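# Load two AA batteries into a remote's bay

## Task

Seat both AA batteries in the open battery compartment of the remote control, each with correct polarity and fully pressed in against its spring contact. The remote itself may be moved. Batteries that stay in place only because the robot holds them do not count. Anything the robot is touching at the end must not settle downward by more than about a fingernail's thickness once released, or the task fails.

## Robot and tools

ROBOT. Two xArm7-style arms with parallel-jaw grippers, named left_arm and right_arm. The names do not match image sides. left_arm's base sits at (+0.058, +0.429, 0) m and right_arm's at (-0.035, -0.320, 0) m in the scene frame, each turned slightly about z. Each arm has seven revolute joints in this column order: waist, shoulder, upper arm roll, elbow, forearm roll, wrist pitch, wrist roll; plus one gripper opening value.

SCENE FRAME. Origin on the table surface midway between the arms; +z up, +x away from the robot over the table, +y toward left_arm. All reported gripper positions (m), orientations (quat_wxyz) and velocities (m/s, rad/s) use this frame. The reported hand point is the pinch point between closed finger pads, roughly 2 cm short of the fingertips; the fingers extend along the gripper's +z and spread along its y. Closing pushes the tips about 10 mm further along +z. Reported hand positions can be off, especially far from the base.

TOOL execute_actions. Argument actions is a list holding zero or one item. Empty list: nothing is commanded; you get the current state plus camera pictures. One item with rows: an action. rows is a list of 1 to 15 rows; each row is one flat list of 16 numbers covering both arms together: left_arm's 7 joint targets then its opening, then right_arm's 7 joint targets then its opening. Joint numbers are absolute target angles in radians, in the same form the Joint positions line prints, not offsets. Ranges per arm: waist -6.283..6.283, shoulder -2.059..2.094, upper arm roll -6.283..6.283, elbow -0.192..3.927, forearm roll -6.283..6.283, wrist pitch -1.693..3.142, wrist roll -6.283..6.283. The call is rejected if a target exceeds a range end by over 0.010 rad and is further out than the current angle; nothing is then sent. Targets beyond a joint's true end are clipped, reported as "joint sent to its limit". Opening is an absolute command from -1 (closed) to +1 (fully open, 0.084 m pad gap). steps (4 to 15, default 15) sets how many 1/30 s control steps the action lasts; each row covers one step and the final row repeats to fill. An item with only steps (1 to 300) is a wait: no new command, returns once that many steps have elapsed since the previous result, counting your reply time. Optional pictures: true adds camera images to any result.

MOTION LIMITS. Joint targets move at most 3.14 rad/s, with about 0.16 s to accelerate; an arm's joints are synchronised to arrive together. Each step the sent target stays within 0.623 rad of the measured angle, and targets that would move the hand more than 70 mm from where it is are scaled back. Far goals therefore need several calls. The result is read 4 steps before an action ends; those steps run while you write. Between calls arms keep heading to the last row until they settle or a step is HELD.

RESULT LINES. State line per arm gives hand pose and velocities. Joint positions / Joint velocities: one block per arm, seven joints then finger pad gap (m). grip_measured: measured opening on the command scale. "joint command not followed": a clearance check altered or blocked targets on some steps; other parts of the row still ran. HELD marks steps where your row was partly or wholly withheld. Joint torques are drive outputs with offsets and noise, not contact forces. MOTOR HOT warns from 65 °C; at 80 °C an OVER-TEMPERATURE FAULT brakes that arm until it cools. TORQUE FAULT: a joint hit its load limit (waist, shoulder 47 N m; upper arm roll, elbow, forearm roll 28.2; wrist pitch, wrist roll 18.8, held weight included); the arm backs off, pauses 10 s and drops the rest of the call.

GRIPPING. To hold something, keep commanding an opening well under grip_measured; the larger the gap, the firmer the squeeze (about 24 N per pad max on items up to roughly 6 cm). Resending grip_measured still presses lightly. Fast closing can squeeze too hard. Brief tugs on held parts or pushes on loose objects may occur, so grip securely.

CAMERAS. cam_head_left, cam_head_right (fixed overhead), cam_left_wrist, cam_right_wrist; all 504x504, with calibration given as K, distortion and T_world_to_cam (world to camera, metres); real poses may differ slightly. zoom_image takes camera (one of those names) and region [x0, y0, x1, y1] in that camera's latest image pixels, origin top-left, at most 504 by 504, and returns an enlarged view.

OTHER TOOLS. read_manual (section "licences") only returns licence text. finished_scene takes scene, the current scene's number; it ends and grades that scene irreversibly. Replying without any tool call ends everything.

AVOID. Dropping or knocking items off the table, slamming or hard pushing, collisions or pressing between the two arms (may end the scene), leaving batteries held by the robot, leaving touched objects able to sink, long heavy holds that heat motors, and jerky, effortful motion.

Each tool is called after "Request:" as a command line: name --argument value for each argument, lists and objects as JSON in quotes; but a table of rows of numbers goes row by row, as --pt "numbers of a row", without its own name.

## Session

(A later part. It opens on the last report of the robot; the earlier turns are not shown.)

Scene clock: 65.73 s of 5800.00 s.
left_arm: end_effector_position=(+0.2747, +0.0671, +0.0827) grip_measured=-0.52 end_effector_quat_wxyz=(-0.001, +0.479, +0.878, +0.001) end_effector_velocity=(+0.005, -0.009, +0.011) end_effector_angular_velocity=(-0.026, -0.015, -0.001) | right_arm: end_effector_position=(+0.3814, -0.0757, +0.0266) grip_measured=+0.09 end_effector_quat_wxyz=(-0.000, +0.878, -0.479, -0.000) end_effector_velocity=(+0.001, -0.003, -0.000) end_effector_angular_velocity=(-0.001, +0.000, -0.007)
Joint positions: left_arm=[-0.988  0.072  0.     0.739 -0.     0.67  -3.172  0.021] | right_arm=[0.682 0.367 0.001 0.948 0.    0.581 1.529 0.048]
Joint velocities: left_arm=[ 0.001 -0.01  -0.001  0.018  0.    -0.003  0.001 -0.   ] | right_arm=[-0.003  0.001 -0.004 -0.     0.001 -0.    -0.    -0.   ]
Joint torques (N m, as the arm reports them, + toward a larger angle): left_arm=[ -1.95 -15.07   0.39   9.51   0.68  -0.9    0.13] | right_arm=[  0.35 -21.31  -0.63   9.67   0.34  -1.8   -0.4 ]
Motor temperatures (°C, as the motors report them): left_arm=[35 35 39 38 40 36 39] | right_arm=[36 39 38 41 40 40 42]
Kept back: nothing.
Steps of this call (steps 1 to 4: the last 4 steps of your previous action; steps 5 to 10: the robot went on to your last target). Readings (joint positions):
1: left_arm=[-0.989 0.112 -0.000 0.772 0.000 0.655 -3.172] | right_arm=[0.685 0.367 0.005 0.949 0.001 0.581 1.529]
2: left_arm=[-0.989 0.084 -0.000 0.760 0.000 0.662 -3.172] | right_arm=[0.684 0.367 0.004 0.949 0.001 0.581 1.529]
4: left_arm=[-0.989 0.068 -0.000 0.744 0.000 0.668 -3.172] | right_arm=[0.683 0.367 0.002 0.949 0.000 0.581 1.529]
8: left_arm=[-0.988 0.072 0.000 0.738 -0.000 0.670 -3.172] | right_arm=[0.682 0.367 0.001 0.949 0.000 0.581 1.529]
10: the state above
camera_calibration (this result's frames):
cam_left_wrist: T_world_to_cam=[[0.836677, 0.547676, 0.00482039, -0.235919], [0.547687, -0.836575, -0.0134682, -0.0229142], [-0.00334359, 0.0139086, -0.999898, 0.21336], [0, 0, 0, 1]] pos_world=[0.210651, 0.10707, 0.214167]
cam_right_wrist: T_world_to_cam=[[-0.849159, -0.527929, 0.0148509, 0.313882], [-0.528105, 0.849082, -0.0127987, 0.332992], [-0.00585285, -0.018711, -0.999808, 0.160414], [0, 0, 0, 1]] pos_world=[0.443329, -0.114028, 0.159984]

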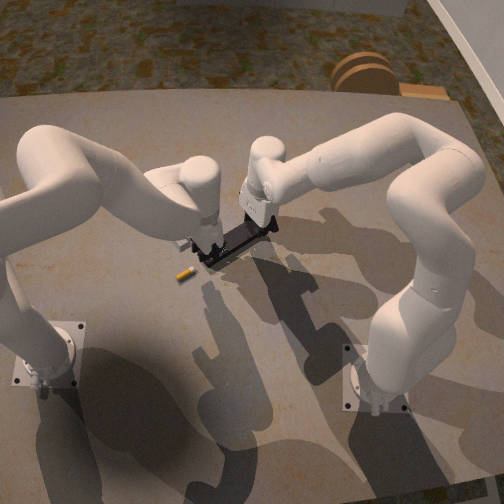

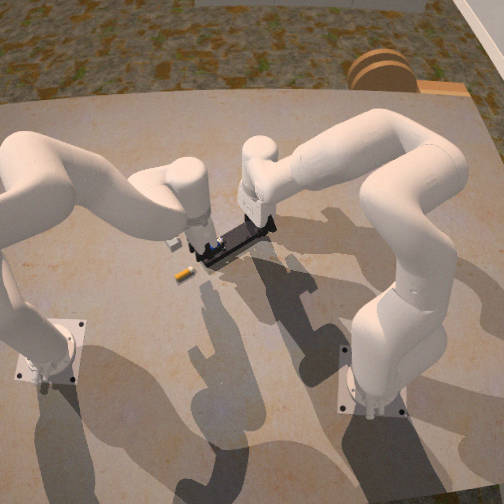

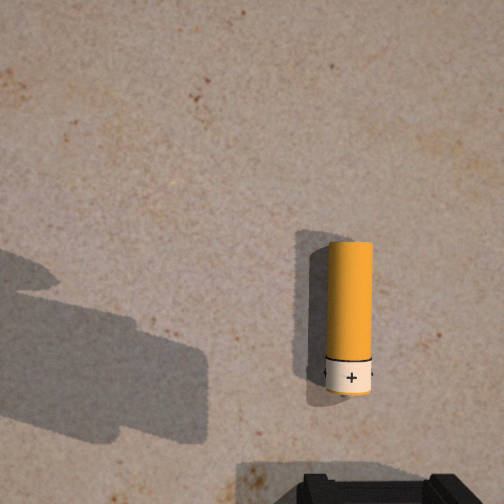

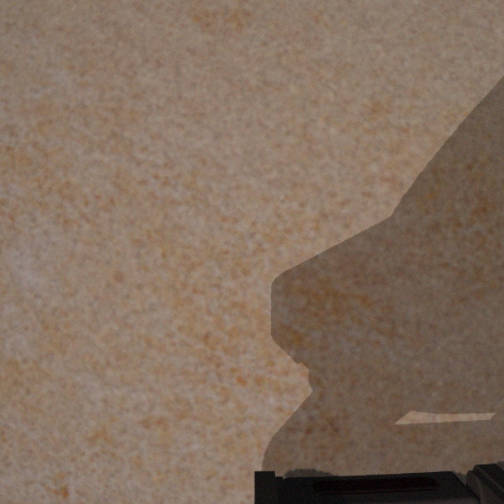

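Request:
execute_actions --actions '[{"rows":[[-0.9445,0.2,0,0.7676,0,0.22,-3.128,-1,0.6816,0.367,0,0.9484,0,0.5814,1.529,-0.25],[-0.9445,0.2,0,0.7676,0,0.22,-3.128,-1,0.6816,0.367,0,0.9484,0,0.5814,1.529,-0.25],[-0.9445,0.2,0,0.7676,0,0.22,-3.128,-1,0.6816,0.367,0,0.9484,0,0.5814,1.529,-0.25],[-0.9445,0.2,0,0.7676,0,0.22,-3.128,-1,0.6816,0.367,0,0.9484,0,0.5814,1.529,-0.25],[-0.9445,0.2,0,0.7676,0,0.22,-3.128,-1,0.6816,0.367,0,0.9484,0,0.5814,1.529,-0.25],[-0.9445,0.2,0,0.7676,0,0.22,-3.128,-1,0.6816,0.367,0,0.9484,0,0.5814,1.529,-0.25],[-0.9445,0.2,0,0.7676,0,0.22,-3.128,-1,0.6816,0.367,0,0.9484,0,0.5814,1.529,-0.25],[-0.9445,0.2,0,0.7676,0,0.22,-3.128,-1,0.6816,0.367,0,0.9484,0,0.5814,1.529,-0.25],[-0.9445,0.2318,0,0.7676,0,0.1858,-3.128,-1,0.6816,0.367,0,0.9484,0,0.5814,1.529,-0.25]],"steps":15}]'

Request:
execute_actions --actions '[{"steps":10}]' --pictures true

Request:
zoom_image --camera "cam_head_right" --region '[170,210,270,285]'

Scene clock: 68.73 s of 5800.00 s.
left_arm: end_effector_position=(+0.3445, -0.0015, +0.0796) grip_measured=-1.00 end_effector_quat_wxyz=(+0.152, +0.470, +0.866, -0.080) end_effector_velocity=(+0.016, -0.033, -0.113) end_effector_angular_velocity=(-0.096, -0.069, -0.029) | right_arm: end_effector_position=(+0.3816, -0.0762, +0.0265) grip_measured=+0.09 end_effector_quat_wxyz=(+0.000, +0.878, -0.479, -0.000) end_effector_velocity=(+0.000, -0.000, +0.000) end_effector_angular_velocity=(+0.000, +0.000, -0.002)
Joint positions: left_arm=[-0.944  0.219  0.002  0.769 -0.     0.205 -3.129  0.   ] | right_arm=[ 0.682  0.367 -0.     0.948 -0.     0.581  1.529  0.048]
Joint velocities: left_arm=[ 0.009  0.374 -0.018  0.011  0.001 -0.482  0.02   0.   ] | right_arm=[-0.     0.     0.     0.     0.     0.     0.001  0.   ]
Joint torques (N m, as the arm reports them, + toward a larger angle): left_arm=[ -4.73 -19.89  -1.24   7.63   0.52  -0.19   0.17] | right_arm=[  0.35 -21.34  -0.56   9.7    0.37  -1.77  -0.29]
Motor temperatures (°C, as the motors report them): left_arm=[35 35 39 38 40 36 39] | right_arm=[36 39 38 41 40 40 42]
Steps of this call (steps 1 to 30: the robot went on to your last target; steps 31 to 79: nothing new was sent; steps 80 to 90: the first 11 steps of this action). Readings (joint positions):
80: left_arm=[-0.988 0.070 -0.000 0.740 -0.000 0.669 -3.172] | right_arm=[0.682 0.367 -0.000 0.948 -0.000 0.581 1.529]
81: left_arm=[-0.988 0.072 -0.000 0.740 -0.000 0.660 -3.171] | right_arm=[0.682 0.367 -0.000 0.948 -0.000 0.581 1.529]
83: left_arm=[-0.982 0.091 -0.001 0.744 0.000 0.589 -3.164] | right_arm=[0.682 0.367 -0.000 0.948 -0.000 0.581 1.529]
87: left_arm=[-0.952 0.177 0.001 0.764 -0.000 0.305 -3.136] | right_arm=[0.682 0.367 -0.000 0.948 -0.000 0.581 1.529]
90: the state above

Scene clock: 69.07 s of 5800.00 s.
left_arm: end_effector_position=(+0.3433, -0.0033, +0.0755) grip_measured=-1.00 end_effector_quat_wxyz=(+0.154, +0.472, +0.864, -0.082) end_effector_velocity=(-0.001, +0.004, -0.005) end_effector_angular_velocity=(+0.010, +0.006, +0.003) | right_arm: end_effector_position=(+0.3816, -0.0762, +0.0265) grip_measured=+0.09 end_effector_quat_wxyz=(+0.000, +0.878, -0.479, -0.000) end_effector_velocity=(+0.000, +0.000, +0.000) end_effector_angular_velocity=(-0.000, -0.001, +0.001)
Joint positions: left_arm=[-0.945  0.231 -0.     0.768  0.     0.186 -3.128  0.   ] | right_arm=[ 0.682  0.367 -0.     0.948 -0.     0.581  1.529  0.048]
Joint velocities: left_arm=[ 0.001  0.006  0.002 -0.005  0.001 -0.    -0.001  0.   ] | right_arm=[ 0.    -0.    -0.     0.    -0.001 -0.     0.    -0.   ]
Joint torques (N m, as the arm reports them, + toward a larger angle): left_arm=[ -1.94 -16.97   0.11   9.09   0.69  -1.24   0.04] | right_arm=[  0.4  -21.21  -0.63   9.65   0.47  -1.89  -0.37]
Motor temperatures (°C, as the motors report them): left_arm=[35 35 39 38 40 36 39] | right_arm=[36 39 38 41 40 40 42]
Kept back: nothing.
Steps of this call (steps 1 to 4: the last 4 steps of your previous action; steps 5 to 10: the robot went on to your last target). Readings (joint positions):
1: left_arm=[-0.944 0.228 0.002 0.768 -0.000 0.194 -3.128] | right_arm=[0.682 0.367 -0.000 0.948 -0.000 0.581 1.529]
2: left_arm=[-0.944 0.232 0.001 0.766 -0.000 0.190 -3.128] | right_arm=[0.682 0.367 -0.000 0.948 -0.000 0.581 1.529]
4: left_arm=[-0.945 0.233 -0.001 0.766 0.000 0.188 -3.128] | right_arm=[0.682 0.367 -0.000 0.948 -0.000 0.581 1.529]
8: left_arm=[-0.945 0.231 -0.000 0.768 0.000 0.186 -3.128] | right_arm=[0.682 0.367 -0.000 0.948 -0.000 0.581 1.529]
10: the state above
camera_calibration (this result's frames):
cam_left_wrist: T_world_to_cam=[[0.835789, 0.549016, 0.00615328, -0.254526], [0.515862, -0.789055, 0.333585, -0.134628], [0.187999, -0.275633, -0.9427, 0.136399], [0, 0, 0, 1]] pos_world=[0.256537, 0.0711059, 0.175059]
cam_right_wrist: T_world_to_cam=[[-0.849648, -0.527135, 0.0150741, 0.314035], [-0.527318, 0.849568, -0.0130785, 0.333301], [-0.00591227, -0.019061, -0.999801, 0.160321], [0, 0, 0, 1]] pos_world=[0.443523, -0.114567, 0.159915]

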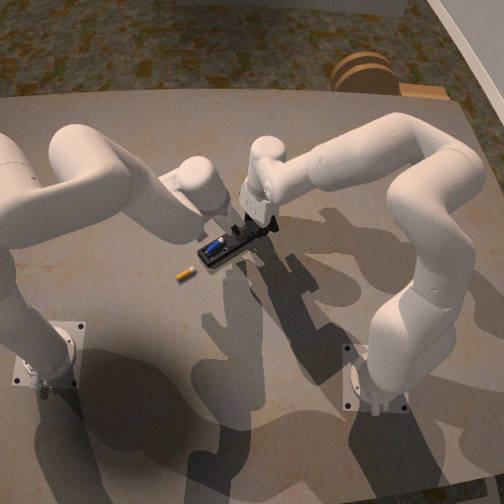

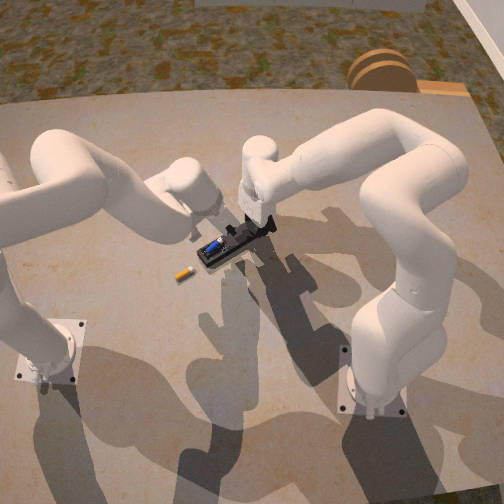

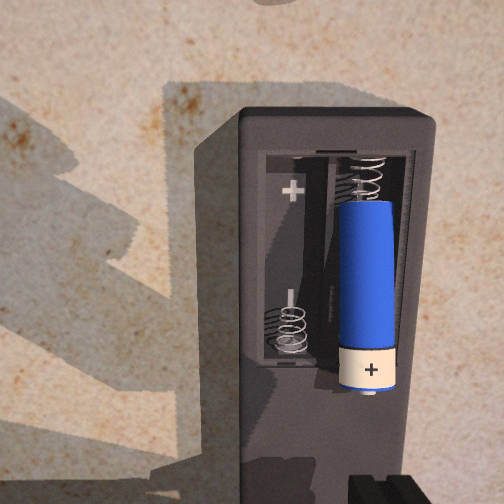

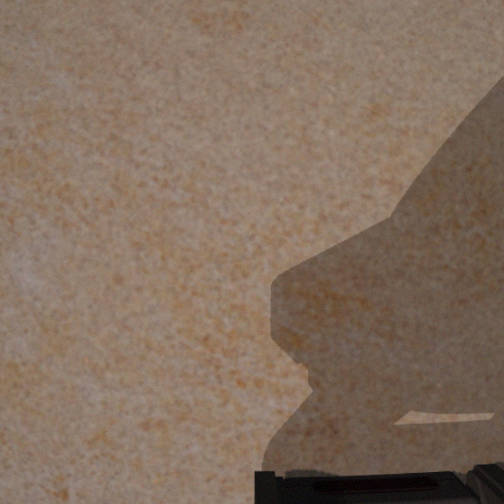

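Region (170, 210, 270, 285) of cam_head_right's 504x504 image, scaled by 5.040, with more detail than that image has; it fills the top 378 rows of this view, and the rest is white.

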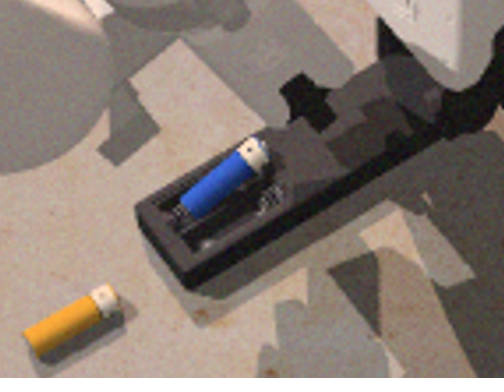

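Request:
execute_actions --actions '[{"rows":[[-0.9445,0.245,0,0.7672,0,0.172,-3.128,-1,0.6816,0.367,0,0.9484,0,0.5814,1.529,-0.25],[-0.9445,0.257,0,0.7668,0,0.160,-3.128,-1,0.6816,0.367,0,0.9484,0,0.5814,1.529,-0.25],[-0.9445,0.268,0,0.7665,0,0.1485,-3.128,-1,0.6816,0.367,0,0.9484,0,0.5814,1.529,-0.25],[-0.9445,0.276,0,0.7662,0,0.140,-3.128,-1,0.6816,0.367,0,0.9484,0,0.5814,1.529,-0.25],[-0.9445,0.282,0,0.766,0,0.134,-3.128,-1,0.6816,0.367,0,0.9484,0,0.5814,1.529,-0.25],[-0.9445,0.285,0,0.766,0,0.131,-3.128,-1,0.6816,0.367,0,0.9484,0,0.5814,1.529,-0.25],[-0.9445,0.287,0,0.7659,0,0.1289,-3.128,-1,0.6816,0.367,0,0.9484,0,0.5814,1.529,-0.25],[-0.9445,0.287,0,0.7659,0,0.1289,-3.128,-1,0.6816,0.367,0,0.9484,0,0.5814,1.529,-0.25],[-0.9445,0.287,0,0.7659,0,0.1289,-3.128,-1,0.6816,0.367,0,0.9484,0,0.5814,1.529,-0.25],[-0.9445,0.2823,0,0.7585,0,0.1262,-3.128,-1,0.6816,0.367,0,0.9484,0,0.5814,1.529,-0.25],[-0.9445,0.2776,0,0.7511,0,0.1235,-3.128,-1,0.6816,0.367,0,0.9484,0,0.5814,1.529,-0.25],[-0.9445,0.2728,0,0.7437,0,0.1209,-3.128,-1,0.6816,0.367,0,0.9484,0,0.5814,1.529,-0.25],[-0.9445,0.268,0,0.7363,0,0.1183,-3.128,-1,0.6816,0.367,0,0.9484,0,0.5814,1.529,-0.25]],"steps":15}]'

Request:
execute_actions --actions '[{"steps":8}]' --pictures true

Request:
zoom_image --camera "cam_head_left" --region '[180,210,280,285]'

Scene clock: 70.53 s of 5800.00 s.
left_arm: end_effector_position=(+0.3427, -0.0021, +0.0544) grip_measured=-1.00 end_effector_quat_wxyz=(+0.154, +0.472, +0.864, -0.081) end_effector_velocity=(-0.008, +0.012, +0.023) end_effector_angular_velocity=(-0.053, -0.036, -0.002) | right_arm: end_effector_position=(+0.3816, -0.0762, +0.0265) grip_measured=+0.09 end_effector_quat_wxyz=(-0.000, +0.878, -0.479, -0.000) end_effector_velocity=(+0.000, +0.000, +0.000) end_effector_angular_velocity=(+0.000, -0.001, +0.000)
Joint positions: left_arm=[-0.944  0.285  0.     0.762  0.     0.128 -3.128  0.   ] | right_arm=[ 0.682  0.367 -0.     0.948 -0.     0.581  1.529  0.048]
Joint velocities: left_arm=[ 0.001 -0.103 -0.001 -0.105  0.002 -0.066  0.     0.   ] | right_arm=[ 0.    -0.     0.     0.001 -0.001 -0.     0.001 -0.   ]
Joint torques (N m, as the arm reports them, + toward a larger angle): left_arm=[ -1.9  -18.88   0.18   7.69   0.47  -1.1    0.15] | right_arm=[  0.3  -21.11  -0.54   9.57   0.44  -1.77  -0.27]
Motor temperatures (°C, as the motors report them): left_arm=[35 35 39 38 40 36 39] | right_arm=[36 39 38 41 40 40 42]
Steps of this call (steps 1 to 30: the robot went on to your last target; steps 31 to 33: nothing new was sent; steps 34 to 44: the first 11 steps of this action). Readings (joint positions):
34: left_arm=[-0.945 0.232 -0.000 0.768 -0.000 0.185 -3.128] | right_arm=[0.682 0.367 -0.000 0.948 -0.000 0.581 1.529]
35: left_arm=[-0.945 0.236 -0.000 0.768 -0.000 0.179 -3.128] | right_arm=[0.682 0.367 -0.000 0.948 -0.000 0.581 1.529]
37: left_arm=[-0.945 0.255 -0.000 0.768 0.000 0.159 -3.128] | right_arm=[0.682 0.367 -0.000 0.948 -0.000 0.581 1.529]
41: left_arm=[-0.944 0.286 0.000 0.764 -0.000 0.133 -3.128] | right_arm=[0.682 0.367 -0.000 0.948 -0.000 0.581 1.529]
44: the state above

Scene clock: 70.80 s of 5800.00 s.
left_arm: end_effector_position=(+0.3390, +0.0035, +0.0550) grip_measured=-1.00 end_effector_quat_wxyz=(+0.154, +0.472, +0.864, -0.081) end_effector_velocity=(+0.002, -0.002, +0.001) end_effector_angular_velocity=(-0.005, -0.003, +0.002) | right_arm: end_effector_position=(+0.3816, -0.0762, +0.0265) grip_measured=+0.09 end_effector_quat_wxyz=(-0.000, +0.878, -0.479, -0.000) end_effector_velocity=(-0.000, +0.000, +0.000) end_effector_angular_velocity=(+0.000, -0.000, +0.000)
Joint positions: left_arm=[-0.945  0.268 -0.     0.736 -0.     0.118 -3.128  0.   ] | right_arm=[ 0.682  0.367 -0.     0.948 -0.     0.581  1.529  0.048]
Joint velocities: left_arm=[ 0.001  0.003  0.001  0.007  0.    -0.002 -0.001  0.   ] | right_arm=[0. 0. 0. 0. 0. 0. 0. 0.]
Joint torques (N m, as the arm reports them, + toward a larger angle): left_arm=[ -1.7  -16.63   0.1    8.78   0.48  -1.24   0.17] | right_arm=[  0.33 -21.31  -0.56   9.65   0.4   -1.83  -0.35]
Motor temperatures (°C, as the motors report them): left_arm=[35 35 39 38 40 36 39] | right_arm=[36 39 38 41 40 40 42]
Kept back: nothing.
Steps of this call (steps 1 to 4: the last 4 steps of your previous action; steps 5 to 8: the robot went on to your last target). Readings (joint positions):
1: left_arm=[-0.944 0.281 0.000 0.758 0.000 0.125 -3.128] | right_arm=[0.682 0.367 -0.000 0.948 -0.000 0.581 1.529]
2: left_arm=[-0.944 0.277 -0.000 0.751 0.000 0.123 -3.128] | right_arm=[0.682 0.367 -0.000 0.948 -0.000 0.581 1.529]
4: left_arm=[-0.945 0.269 -0.000 0.739 -0.000 0.119 -3.128] | right_arm=[0.682 0.367 -0.000 0.948 -0.000 0.581 1.529]
8: the state above
camera_calibration (this result's frames):
cam_left_wrist: T_world_to_cam=[[0.835671, 0.549196, 0.00617639, -0.254461], [0.516139, -0.789115, 0.333012, -0.120217], [0.187763, -0.275101, -0.942902, 0.119825], [0, 0, 0, 1]] pos_world=[0.252196, 0.0778481, 0.154589]
cam_right_wrist: T_world_to_cam=[[-0.849644, -0.527141, 0.0150718, 0.314034], [-0.527324, 0.849564, -0.0130757, 0.333298], [-0.0059117, -0.0190574, -0.999801, 0.160322], [0, 0, 0, 1]] pos_world=[0.443521, -0.114563, 0.159915]

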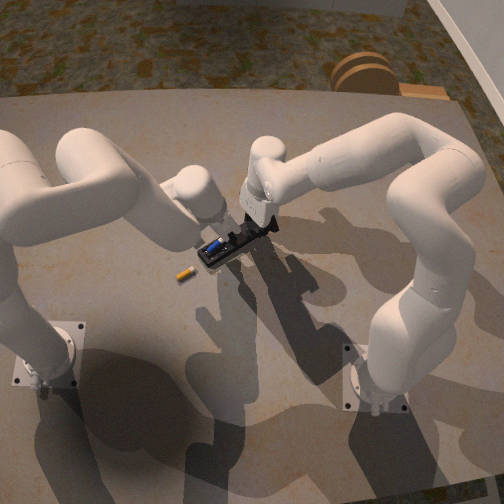

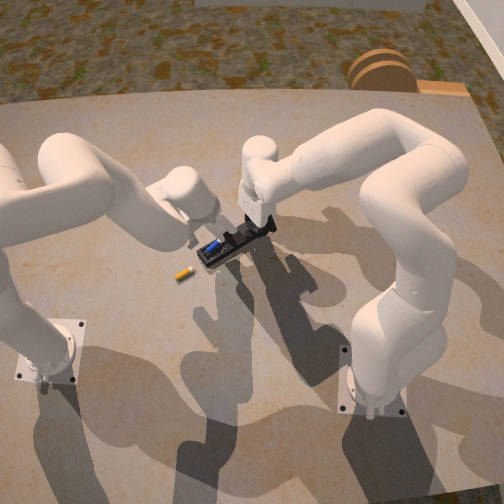

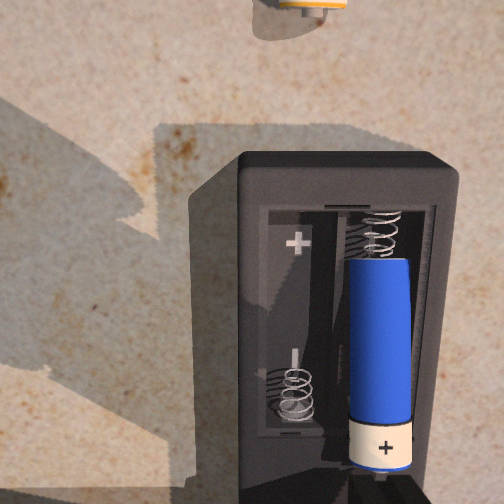

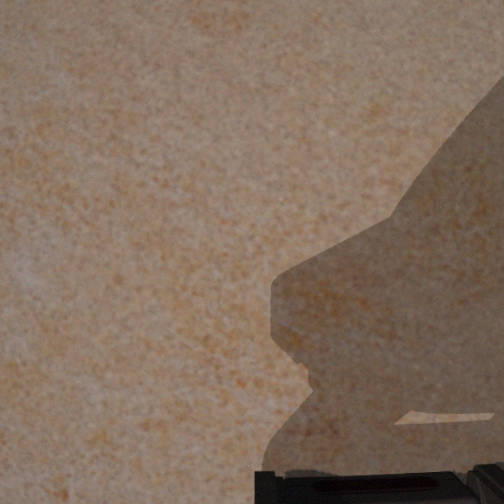

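Region (180, 210, 280, 285) of cam_head_left's 504x504 image, scaled by 5.040, with more detail than that image has; it fills the top 378 rows of this view, and the rest is white.

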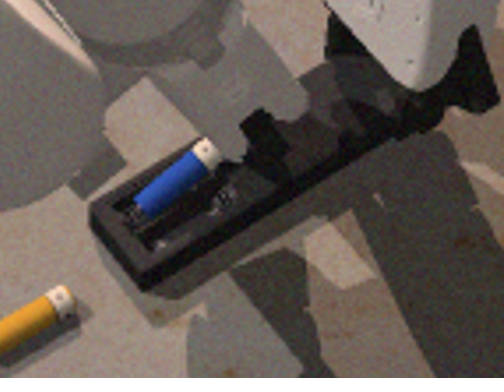

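Request:
execute_actions --actions '[{"rows":[[-0.9445,0.2668,0,0.7345,0,0.1177,-3.128,-1,0.6816,0.367,0,0.9484,0,0.5814,1.529,-0.25],[-0.9445,0.2656,0,0.7326,0,0.117,-3.128,-1,0.6816,0.367,0,0.9484,0,0.5814,1.529,-0.25],[-0.9445,0.2644,0,0.7308,0,0.1164,-3.128,-1,0.6816,0.367,0,0.9484,0,0.5814,1.529,-0.25],[-0.9445,0.2633,0,0.7289,0,0.1156,-3.128,-1,0.6816,0.367,0,0.9484,0,0.5814,1.529,-0.25],[-0.9445,0.2621,0,0.7271,0,0.115,-3.128,-1,0.6816,0.367,0,0.9484,0,0.5814,1.529,-0.25],[-0.9445,0.2609,0,0.7252,0,0.1143,-3.128,-1,0.6816,0.367,0,0.9484,0,0.5814,1.529,-0.25],[-0.9445,0.2597,0,0.7234,0,0.1137,-3.128,-1,0.6816,0.367,0,0.9484,0,0.5814,1.529,-0.25],[-0.9445,0.2585,0,0.7215,0,0.113,-3.128,-1,0.6816,0.367,0,0.9484,0,0.5814,1.529,-0.25],[-0.9445,0.2574,0,0.7197,0,0.1123,-3.128,-1,0.6816,0.367,0,0.9484,0,0.5814,1.529,-0.25],[-0.9445,0.2562,0,0.7178,0,0.1116,-3.128,-1,0.6816,0.367,0,0.9484,0,0.5814,1.529,-0.25],[-0.9445,0.255,0,0.716,0,0.111,-3.128,-1,0.6816,0.367,0,0.9484,0,0.5814,1.529,-0.25],[-0.9445,0.2538,0,0.7141,0,0.1103,-3.128,-1,0.6816,0.367,0,0.9484,0,0.5814,1.529,-0.25]],"steps":15}]'

Request:
execute_actions --actions '[{"steps":5}]' --pictures true

Scene clock: 71.47 s of 5800.00 s.
left_arm: end_effector_position=(+0.3365, +0.0072, +0.0551) grip_measured=-1.00 end_effector_quat_wxyz=(+0.154, +0.472, +0.864, -0.082) end_effector_velocity=(-0.007, +0.010, +0.003) end_effector_angular_velocity=(-0.008, -0.004, +0.000) | right_arm: end_effector_position=(+0.3815, -0.0761, +0.0265) grip_measured=+0.09 end_effector_quat_wxyz=(-0.000, +0.878, -0.479, -0.000) end_effector_velocity=(-0.002, +0.003, -0.000) end_effector_angular_velocity=(+0.001, +0.001, +0.005)
Joint positions: left_arm=[-0.945  0.257 -0.     0.72  -0.     0.112 -3.128  0.   ] | right_arm=[0.682 0.367 0.    0.948 0.    0.581 1.529 0.048]
Joint velocities: left_arm=[-0.    -0.037 -0.    -0.051  0.    -0.023 -0.002  0.   ] | right_arm=[ 0.002 -0.     0.004 -0.001  0.001 -0.     0.001  0.   ]
Joint torques (N m, as the arm reports them, + toward a larger angle): left_arm=[ -1.76 -16.12   0.38   8.26   0.47  -1.11   0.19] | right_arm=[ -0.06 -21.33  -1.02   9.61   0.38  -1.75  -0.31]
Motor temperatures (°C, as the motors report them): left_arm=[35 35 39 38 40 36 39] | right_arm=[36 39 38 41 40 40 42]
Steps of this call (steps 1 to 9: the robot went on to your last target; steps 10 to 20: the first 11 steps of this action). Readings (joint positions):
10: left_arm=[-0.945 0.268 0.000 0.736 0.000 0.118 -3.128] | right_arm=[0.682 0.367 -0.000 0.948 -0.000 0.581 1.529]
11: left_arm=[-0.944 0.267 0.000 0.736 0.000 0.118 -3.128] | right_arm=[0.682 0.367 -0.000 0.948 -0.000 0.581 1.529]
13: left_arm=[-0.944 0.265 0.000 0.732 0.000 0.117 -3.128] | right_arm=[0.682 0.367 -0.000 0.948 -0.000 0.581 1.529]
17: left_arm=[-0.945 0.261 -0.000 0.725 0.000 0.114 -3.128] | right_arm=[0.682 0.367 -0.000 0.948 -0.000 0.581 1.529]
20: the state above

Scene clock: 71.63 s of 5800.00 s.
left_arm: end_effector_position=(+0.3359, +0.0082, +0.0553) grip_measured=-1.00 end_effector_quat_wxyz=(+0.154, +0.472, +0.864, -0.082) end_effector_velocity=(-0.000, +0.000, -0.000) end_effector_angular_velocity=(+0.000, -0.000, -0.001) | right_arm: end_effector_position=(+0.3814, -0.0758, +0.0265) grip_measured=+0.09 end_effector_quat_wxyz=(-0.000, +0.878, -0.479, -0.000) end_effector_velocity=(+0.000, -0.001, -0.000) end_effector_angular_velocity=(-0.001, +0.000, -0.002)
Joint positions: left_arm=[-0.945  0.254 -0.     0.715 -0.     0.11  -3.128  0.   ] | right_arm=[0.682 0.367 0.001 0.948 0.    0.581 1.529 0.048]
Joint velocities: left_arm=[-0.    -0.     0.    -0.     0.    -0.001  0.001  0.   ] | right_arm=[-0.001  0.    -0.001 -0.001 -0.001 -0.     0.001 -0.   ]
Joint torques (N m, as the arm reports them, + toward a larger angle): left_arm=[ -2.01 -16.16   0.41   8.22   0.59  -0.95   0.19] | right_arm=[ -0.6  -21.21  -1.57   9.61   0.41  -1.8   -0.34]
Motor temperatures (°C, as the motors report them): left_arm=[35 35 39 38 40 36 39] | right_arm=[36 39 38 41 40 40 42]
Kept back: nothing.
Steps of this call (steps 1 to 4: the last 4 steps of your previous action; step 5: the robot went on to your last target). Readings (joint positions):
1: left_arm=[-0.945 0.256 -0.000 0.718 -0.000 0.111 -3.128] | right_arm=[0.682 0.367 0.000 0.948 0.000 0.581 1.529]
2: left_arm=[-0.945 0.255 -0.000 0.716 -0.000 0.111 -3.128] | right_arm=[0.682 0.367 0.000 0.948 0.000 0.581 1.529]
4: left_arm=[-0.945 0.254 -0.000 0.715 -0.000 0.110 -3.128] | right_arm=[0.682 0.367 0.001 0.948 0.000 0.581 1.529]
5: the state above
camera_calibration (this result's frames):
cam_left_wrist: T_world_to_cam=[[0.835696, 0.549157, 0.00616727, -0.254421], [0.515916, -0.788862, 0.333957, -0.114992], [0.18826, -0.275905, -0.942568, 0.121791], [0, 0, 0, 1]] pos_world=[0.249017, 0.0826076, 0.154768]
cam_right_wrist: T_world_to_cam=[[-0.849272, -0.527742, 0.0150076, 0.313882], [-0.527921, 0.849196, -0.0128418, 0.333061], [-0.00596722, -0.018829, -0.999805, 0.160379], [0, 0, 0, 1]] pos_world=[0.443358, -0.114166, 0.159914]

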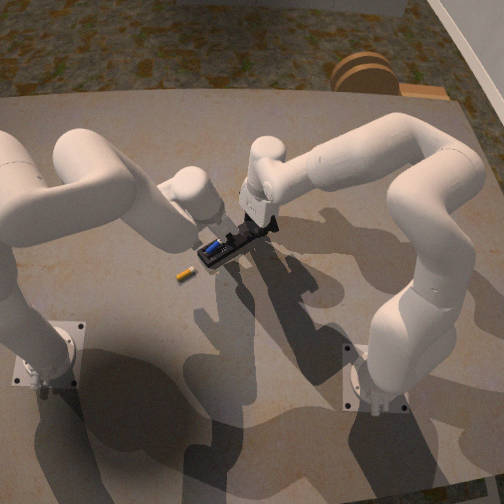

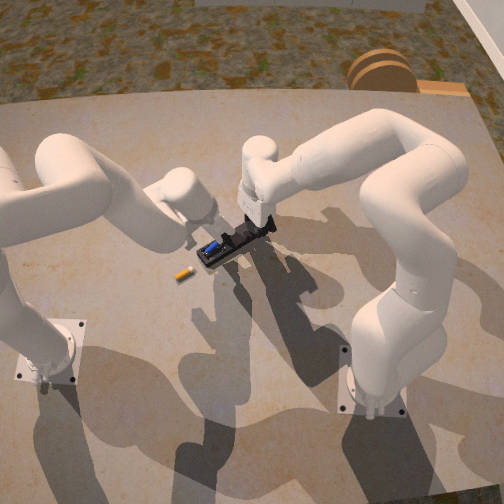

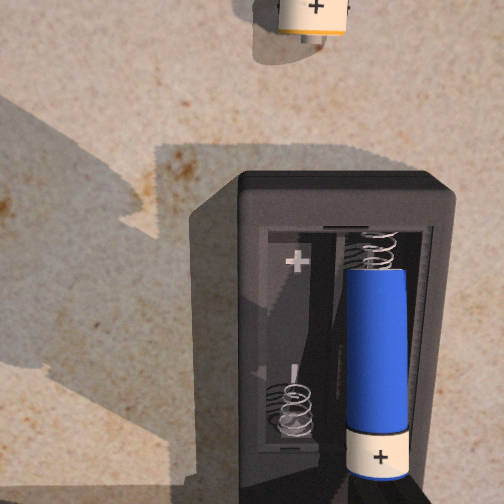

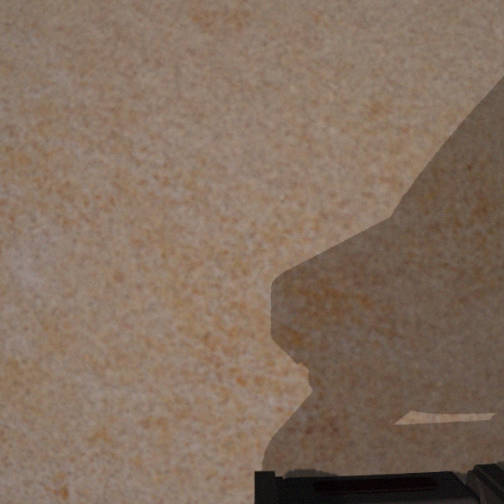

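Request:
execute_actions --actions '[{"rows":[[-0.9445,0.2526,0,0.7123,0,0.1096,-3.128,-1,0.6816,0.367,0,0.9484,0,0.5814,1.529,-0.25],[-0.9445,0.2514,0,0.7104,0,0.109,-3.128,-1,0.6816,0.367,0,0.9484,0,0.5814,1.529,-0.25],[-0.9445,0.2502,0,0.7086,0,0.1083,-3.128,-1,0.6816,0.367,0,0.9484,0,0.5814,1.529,-0.25],[-0.9445,0.2491,0,0.7067,0,0.1076,-3.128,-1,0.6816,0.367,0,0.9484,0,0.5814,1.529,-0.25],[-0.9445,0.2479,0,0.7049,0,0.107,-3.128,-1,0.6816,0.367,0,0.9484,0,0.5814,1.529,-0.25],[-0.9445,0.2467,0,0.703,0,0.1063,-3.128,-1,0.6816,0.367,0,0.9484,0,0.5814,1.529,-0.25],[-0.9445,0.2455,0,0.7012,0,0.1056,-3.128,-1,0.6816,0.367,0,0.9484,0,0.5814,1.529,-0.25],[-0.9445,0.2443,0,0.6993,0,0.105,-3.128,-1,0.6816,0.367,0,0.9484,0,0.5814,1.529,-0.25],[-0.9445,0.2432,0,0.6975,0,0.1043,-3.128,-1,0.6816,0.367,0,0.9484,0,0.5814,1.529,-0.25],[-0.9445,0.242,0,0.6956,0,0.1036,-3.128,-1,0.6816,0.367,0,0.9484,0,0.5814,1.529,-0.25]],"steps":15}]' --pictures true

Scene clock: 72.60 s of 5800.00 s.
left_arm: end_effector_position=(+0.3335, +0.0117, +0.0556) grip_measured=-1.00 end_effector_quat_wxyz=(+0.155, +0.472, +0.864, -0.082) end_effector_velocity=(-0.006, +0.010, +0.001) end_effector_angular_velocity=(-0.002, -0.000, +0.002) | right_arm: end_effector_position=(+0.3813, -0.0758, +0.0265) grip_measured=+0.09 end_effector_quat_wxyz=(-0.000, +0.878, -0.479, -0.000) end_effector_velocity=(-0.001, +0.002, -0.000) end_effector_angular_velocity=(+0.001, +0.001, +0.003)
Joint positions: left_arm=[-0.945  0.243 -0.     0.698  0.     0.103 -3.128  0.   ] | right_arm=[0.682 0.367 0.001 0.948 0.    0.581 1.529 0.048]
Joint velocities: left_arm=[ 0.001 -0.029  0.    -0.042 -0.001 -0.015 -0.001  0.   ] | right_arm=[ 0.001  0.     0.003  0.    -0.001  0.     0.001 -0.   ]
Joint torques (N m, as the arm reports them, + toward a larger angle): left_arm=[ -1.75 -14.5    0.21   7.     0.66  -0.16   0.03] | right_arm=[ -2.53 -21.08  -3.55   9.65  -0.02  -1.83  -0.34]
Motor temperatures (°C, as the motors report them): left_arm=[35 35 39 38 40 36 39] | right_arm=[36 39 38 41 40 40 42]
Steps of this call (steps 1 to 15: the robot went on to your last target; steps 16 to 18: nothing new was sent; steps 19 to 29: the first 11 steps of this action). Readings (joint positions):
19: left_arm=[-0.945 0.254 -0.000 0.714 0.000 0.110 -3.128] | right_arm=[0.682 0.367 0.000 0.948 0.000 0.581 1.529]
20: left_arm=[-0.945 0.253 0.000 0.713 0.000 0.110 -3.128] | right_arm=[0.682 0.367 0.000 0.948 0.000 0.581 1.529]
22: left_arm=[-0.944 0.251 0.000 0.710 -0.000 0.109 -3.128] | right_arm=[0.682 0.367 0.000 0.948 0.000 0.581 1.529]
26: left_arm=[-0.945 0.246 -0.000 0.704 0.000 0.106 -3.128] | right_arm=[0.682 0.367 0.000 0.948 0.000 0.581 1.529]
29: the state above
camera_calibration (this result's frames):
cam_left_wrist: T_world_to_cam=[[0.835662, 0.549209, 0.00618283, -0.254433], [0.515782, -0.78857, 0.334852, -0.111058], [0.188779, -0.276634, -0.94225, 0.123309], [0, 0, 0, 1]] pos_world=[0.246624, 0.0862707, 0.154949]
cam_right_wrist: T_world_to_cam=[[-0.84921, -0.527841, 0.0150432, 0.313839], [-0.528021, 0.849135, -0.0128032, 0.333029], [-0.00601568, -0.0188158, -0.999805, 0.160392], [0, 0, 0, 1]] pos_world=[0.443326, -0.114112, 0.159903]

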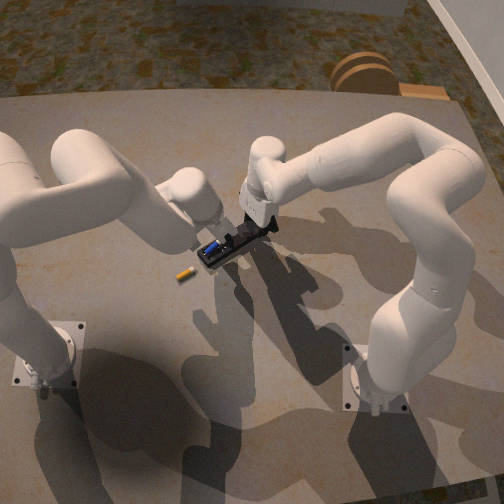

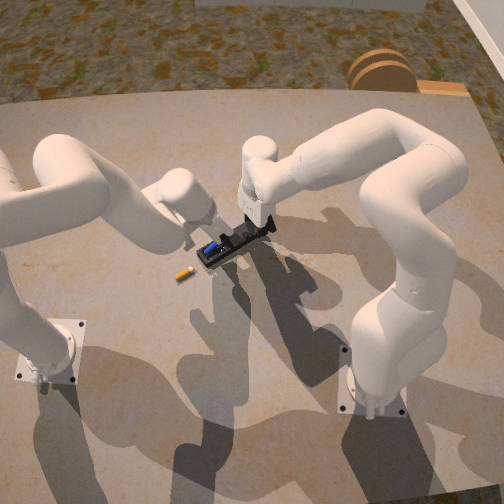

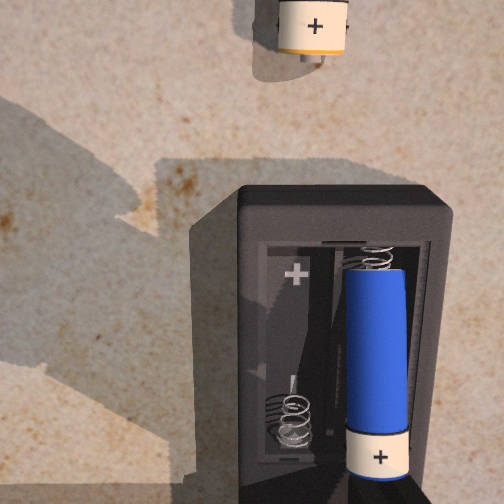

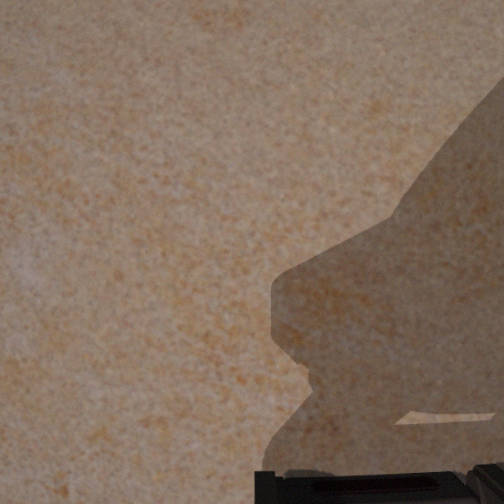

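Request:
execute_actions --actions '[{"rows":[[-0.9445,0.2413,0,0.6945,0,0.1032,-3.128,-1,0.6816,0.367,0,0.9484,0,0.5814,1.529,-0.25],[-0.9445,0.2406,0,0.6934,0,0.1028,-3.128,-1,0.6816,0.367,0,0.9484,0,0.5814,1.529,-0.25],[-0.9445,0.2399,0,0.6923,0,0.1024,-3.128,-1,0.6816,0.367,0,0.9484,0,0.5814,1.529,-0.25],[-0.9445,0.2392,0,0.6912,0,0.102,-3.128,-1,0.6816,0.367,0,0.9484,0,0.5814,1.529,-0.25],[-0.9445,0.2385,0,0.6901,0,0.1016,-3.128,-1,0.6816,0.367,0,0.9484,0,0.5814,1.529,-0.25],[-0.9445,0.2378,0,0.689,0,0.1012,-3.128,-1,0.6816,0.367,0,0.9484,0,0.5814,1.529,-0.25],[-0.9445,0.2371,0,0.6879,0,0.1008,-3.128,-1,0.6816,0.367,0,0.9484,0,0.5814,1.529,-0.25],[-0.9445,0.2364,0,0.6868,0,0.1004,-3.128,-1,0.6816,0.367,0,0.9484,0,0.5814,1.529,-0.25],[-0.9445,0.2357,0,0.6857,0,0.100,-3.128,-1,0.6816,0.367,0,0.9484,0,0.5814,1.529,-0.25]],"steps":15}]' --pictures true

Request:
zoom_image --camera "cam_left_wrist" --region '[230,224,480,504]'

Scene clock: 73.47 s of 5800.00 s.
left_arm: end_effector_position=(+0.3317, +0.0145, +0.0553) grip_measured=-1.00 end_effector_quat_wxyz=(+0.155, +0.472, +0.864, -0.082) end_effector_velocity=(-0.002, +0.002, +0.001) end_effector_angular_velocity=(-0.001, -0.001, -0.001) | right_arm: end_effector_position=(+0.3814, -0.0759, +0.0265) grip_measured=+0.09 end_effector_quat_wxyz=(-0.000, +0.878, -0.479, -0.000) end_effector_velocity=(-0.001, -0.000, -0.000) end_effector_angular_velocity=(-0.001, +0.001, +0.000)
Joint positions: left_arm=[-0.945  0.236 -0.     0.687 -0.     0.1   -3.128  0.   ] | right_arm=[0.682 0.367 0.    0.948 0.    0.581 1.529 0.048]
Joint velocities: left_arm=[-0.    -0.008 -0.    -0.011  0.001 -0.004  0.     0.   ] | right_arm=[ 0.    -0.    -0.    -0.001  0.    -0.     0.    -0.   ]
Joint torques (N m, as the arm reports them, + toward a larger angle): left_arm=[ -1.76 -13.22   0.29   5.71   0.48   0.41   0.2 ] | right_arm=[ -4.93 -21.25  -6.01   9.63  -0.16  -1.78  -0.33]
Motor temperatures (°C, as the motors report them): left_arm=[35 35 39 37 40 36 39] | right_arm=[36 39 38 41 40 40 42]
Steps of this call (steps 1 to 4: the last 4 steps of your previous action; steps 5 to 15: the robot went on to your last target; steps 16 to 26: the first 11 steps of this action). Readings (joint positions):
16: left_arm=[-0.945 0.242 -0.000 0.696 0.000 0.103 -3.128] | right_arm=[0.682 0.367 0.001 0.948 0.000 0.581 1.529]
17: left_arm=[-0.944 0.242 0.000 0.695 0.000 0.103 -3.128] | right_arm=[0.682 0.367 0.001 0.948 0.000 0.581 1.529]
19: left_arm=[-0.944 0.240 0.000 0.694 0.000 0.102 -3.128] | right_arm=[0.682 0.367 0.001 0.948 0.000 0.581 1.529]
23: left_arm=[-0.945 0.237 -0.000 0.689 0.000 0.101 -3.128] | right_arm=[0.682 0.367 0.000 0.948 0.000 0.581 1.529]
26: the state above
camera_calibration (this result's frames):
cam_left_wrist: T_world_to_cam=[[0.835663, 0.549208, 0.00618177, -0.254423], [0.515906, -0.788753, 0.334229, -0.107888], [0.188437, -0.276113, -0.942472, 0.124284], [0, 0, 0, 1]] pos_world=[0.244852, 0.0889504, 0.154767]
cam_right_wrist: T_world_to_cam=[[-0.849319, -0.527664, 0.0150687, 0.313879], [-0.527845, 0.849243, -0.0128868, 0.333109], [-0.00599707, -0.018899, -0.999803, 0.160372], [0, 0, 0, 1]] pos_world=[0.443376, -0.114237, 0.159903]

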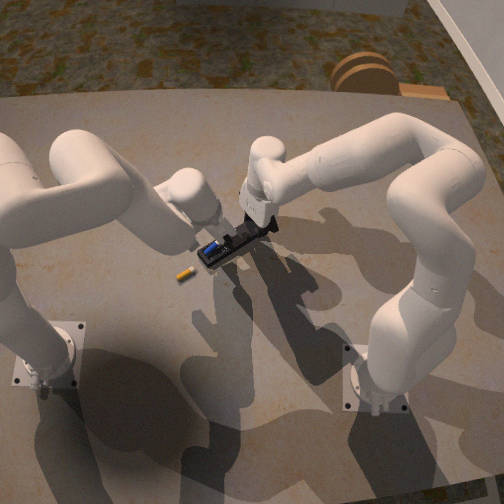

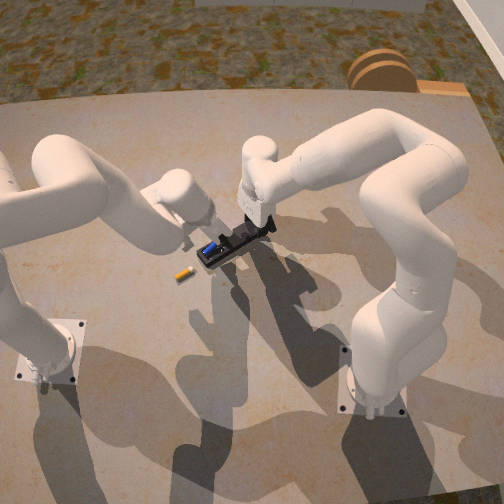

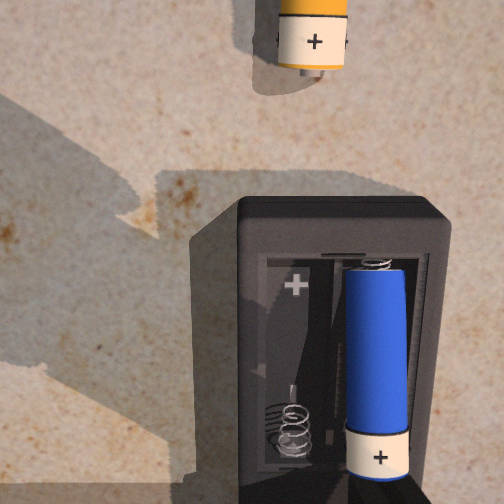

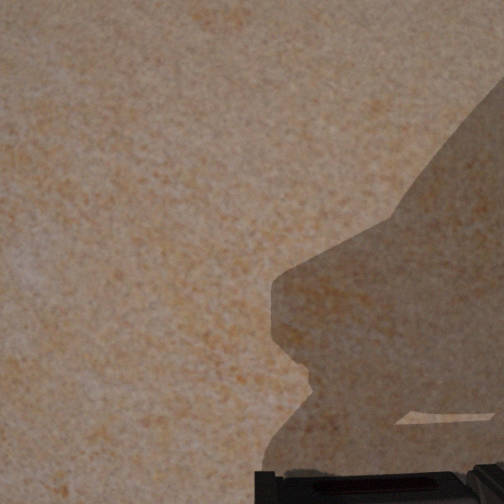

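Region (230, 224, 480, 504) of cam_left_wrist's 504x504 image, scaled by 1.800, with more detail than that image has; it fills the left 450 columns of this view, and the rest is white.

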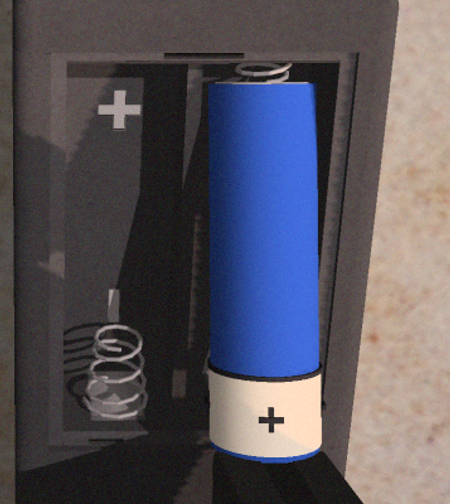

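Request:
execute_actions --actions '[{"rows":[[-0.9445,0.2371,0,0.6857,0,0.0986,-3.128,-1,0.6816,0.367,0,0.9484,0,0.5814,1.529,-0.25],[-0.9445,0.2385,0,0.6856,0,0.0971,-3.128,-1,0.6816,0.367,0,0.9484,0,0.5814,1.529,-0.25],[-0.9445,0.2398,0,0.6855,0,0.0957,-3.128,-1,0.6816,0.367,0,0.9484,0,0.5814,1.529,-0.25],[-0.9445,0.2412,0,0.6855,0,0.0943,-3.128,-1,0.6816,0.367,0,0.9484,0,0.5814,1.529,-0.25],[-0.9445,0.2425,0,0.6854,0,0.0929,-3.128,-1,0.6816,0.367,0,0.9484,0,0.5814,1.529,-0.25],[-0.9445,0.2439,0,0.6854,0,0.0915,-3.128,-1,0.6816,0.367,0,0.9484,0,0.5814,1.529,-0.25],[-0.9445,0.2452,0,0.6853,0,0.0901,-3.128,-1,0.6816,0.367,0,0.9484,0,0.5814,1.529,-0.25],[-0.9445,0.2466,0,0.6853,0,0.0887,-3.128,-1,0.6816,0.367,0,0.9484,0,0.5814,1.529,-0.25],[-0.9445,0.2479,0,0.6852,0,0.0873,-3.128,-1,0.6816,0.367,0,0.9484,0,0.5814,1.529,-0.25],[-0.9445,0.2493,0,0.6852,0,0.0859,-3.128,-1,0.6816,0.367,0,0.9484,0,0.5814,1.529,-0.25]],"steps":15}]' --pictures true

Request:
zoom_image --camera "cam_left_wrist" --region '[230,224,480,504]'

Scene clock: 74.23 s of 5800.00 s.
left_arm: end_effector_position=(+0.3317, +0.0145, +0.0512) grip_measured=-1.00 end_effector_quat_wxyz=(+0.155, +0.472, +0.864, -0.082) end_effector_velocity=(-0.001, +0.002, -0.013) end_effector_angular_velocity=(+0.006, +0.004, +0.000) | right_arm: end_effector_position=(+0.3813, -0.0758, +0.0265) grip_measured=+0.09 end_effector_quat_wxyz=(-0.000, +0.878, -0.479, -0.000) end_effector_velocity=(-0.002, +0.003, -0.000) end_effector_angular_velocity=(+0.001, +0.001, +0.006)
Joint positions: left_arm=[-0.945  0.248 -0.     0.686  0.     0.086 -3.128  0.   ] | right_arm=[0.682 0.367 0.001 0.948 0.    0.581 1.529 0.048]
Joint velocities: left_arm=[ 0.     0.034 -0.    -0.002  0.    -0.03  -0.     0.   ] | right_arm=[ 0.002  0.     0.004 -0.    -0.     0.     0.     0.   ]
Joint torques (N m, as the arm reports them, + toward a larger angle): left_arm=[ -1.77 -13.44   0.39   3.71   0.58   1.1    0.17] | right_arm=[ -7.14 -21.34  -8.27   9.63  -0.42  -1.76  -0.31]
Motor temperatures (°C, as the motors report them): left_arm=[35 35 39 37 40 36 39] | right_arm=[36 39 38 41 40 40 42]
Steps of this call (steps 1 to 4: the last 4 steps of your previous action; steps 5 to 12: the robot went on to your last target; steps 13 to 23: the first 11 steps of this action). Readings (joint positions):
13: left_arm=[-0.945 0.236 -0.000 0.686 0.000 0.100 -3.128] | right_arm=[0.682 0.367 0.000 0.948 0.000 0.581 1.529]
14: left_arm=[-0.945 0.236 -0.000 0.686 0.000 0.099 -3.128] | right_arm=[0.682 0.367 0.000 0.948 0.000 0.581 1.529]
16: left_arm=[-0.945 0.238 -0.000 0.686 0.000 0.096 -3.128] | right_arm=[0.682 0.367 0.000 0.948 0.000 0.581 1.529]
20: left_arm=[-0.945 0.244 -0.000 0.686 0.000 0.091 -3.128] | right_arm=[0.682 0.367 0.000 0.948 0.000 0.581 1.529]
23: the state above
camera_calibration (this result's frames):
cam_left_wrist: T_world_to_cam=[[0.83566, 0.549212, 0.00618257, -0.254396], [0.515813, -0.788609, 0.334712, -0.106423], [0.188704, -0.276517, -0.9423, 0.120305], [0, 0, 0, 1]] pos_world=[0.244781, 0.0890571, 0.150557]
cam_right_wrist: T_world_to_cam=[[-0.849125, -0.527974, 0.0151634, 0.313746], [-0.528156, 0.849051, -0.0127709, 0.333006], [-0.00613177, -0.0188528, -0.999803, 0.160402], [0, 0, 0, 1]] pos_world=[0.443272, -0.114065, 0.159865]

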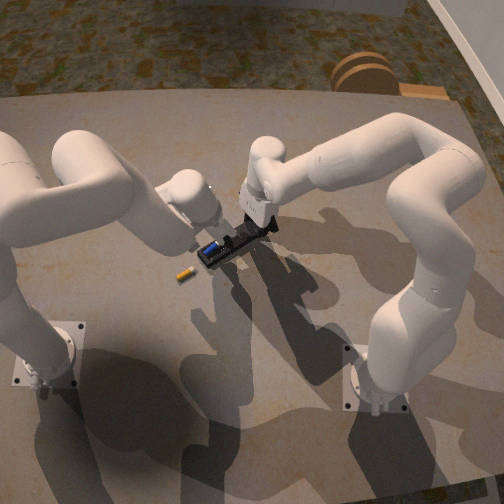

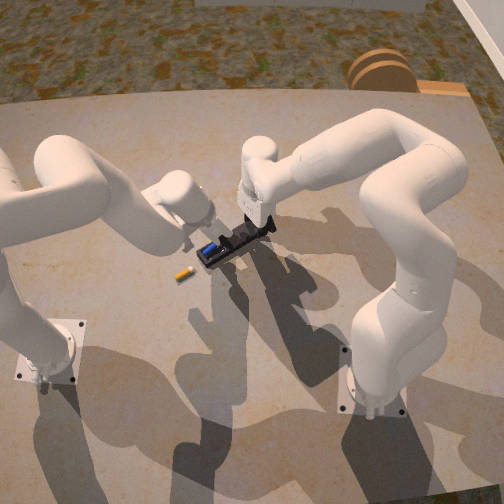

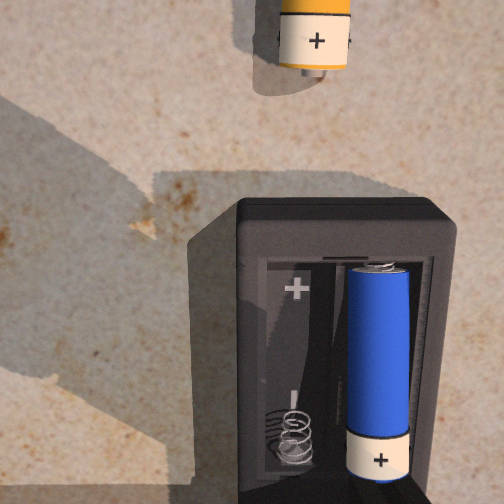

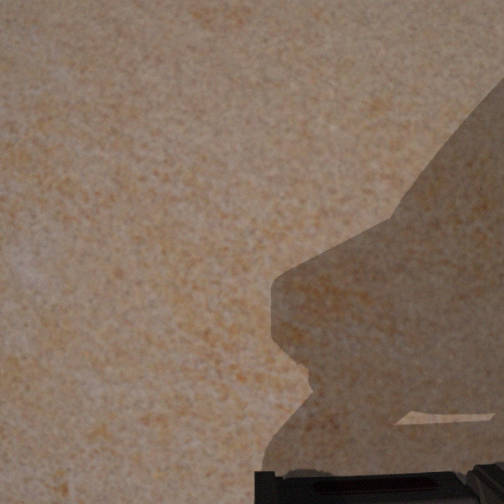

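Region (230, 224, 480, 504) of cam_left_wrist's 504x504 image, scaled by 1.800, with more detail than that image has; it fills the left 450 columns of this view, and the rest is white.

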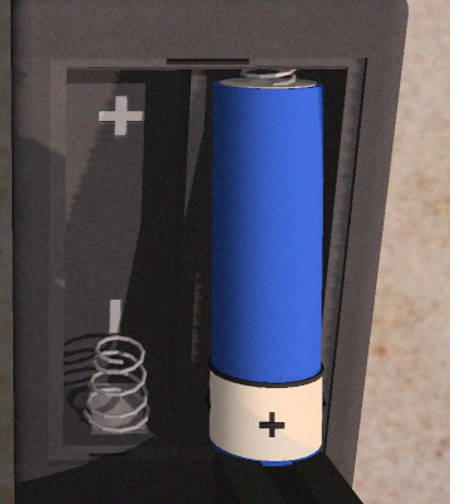

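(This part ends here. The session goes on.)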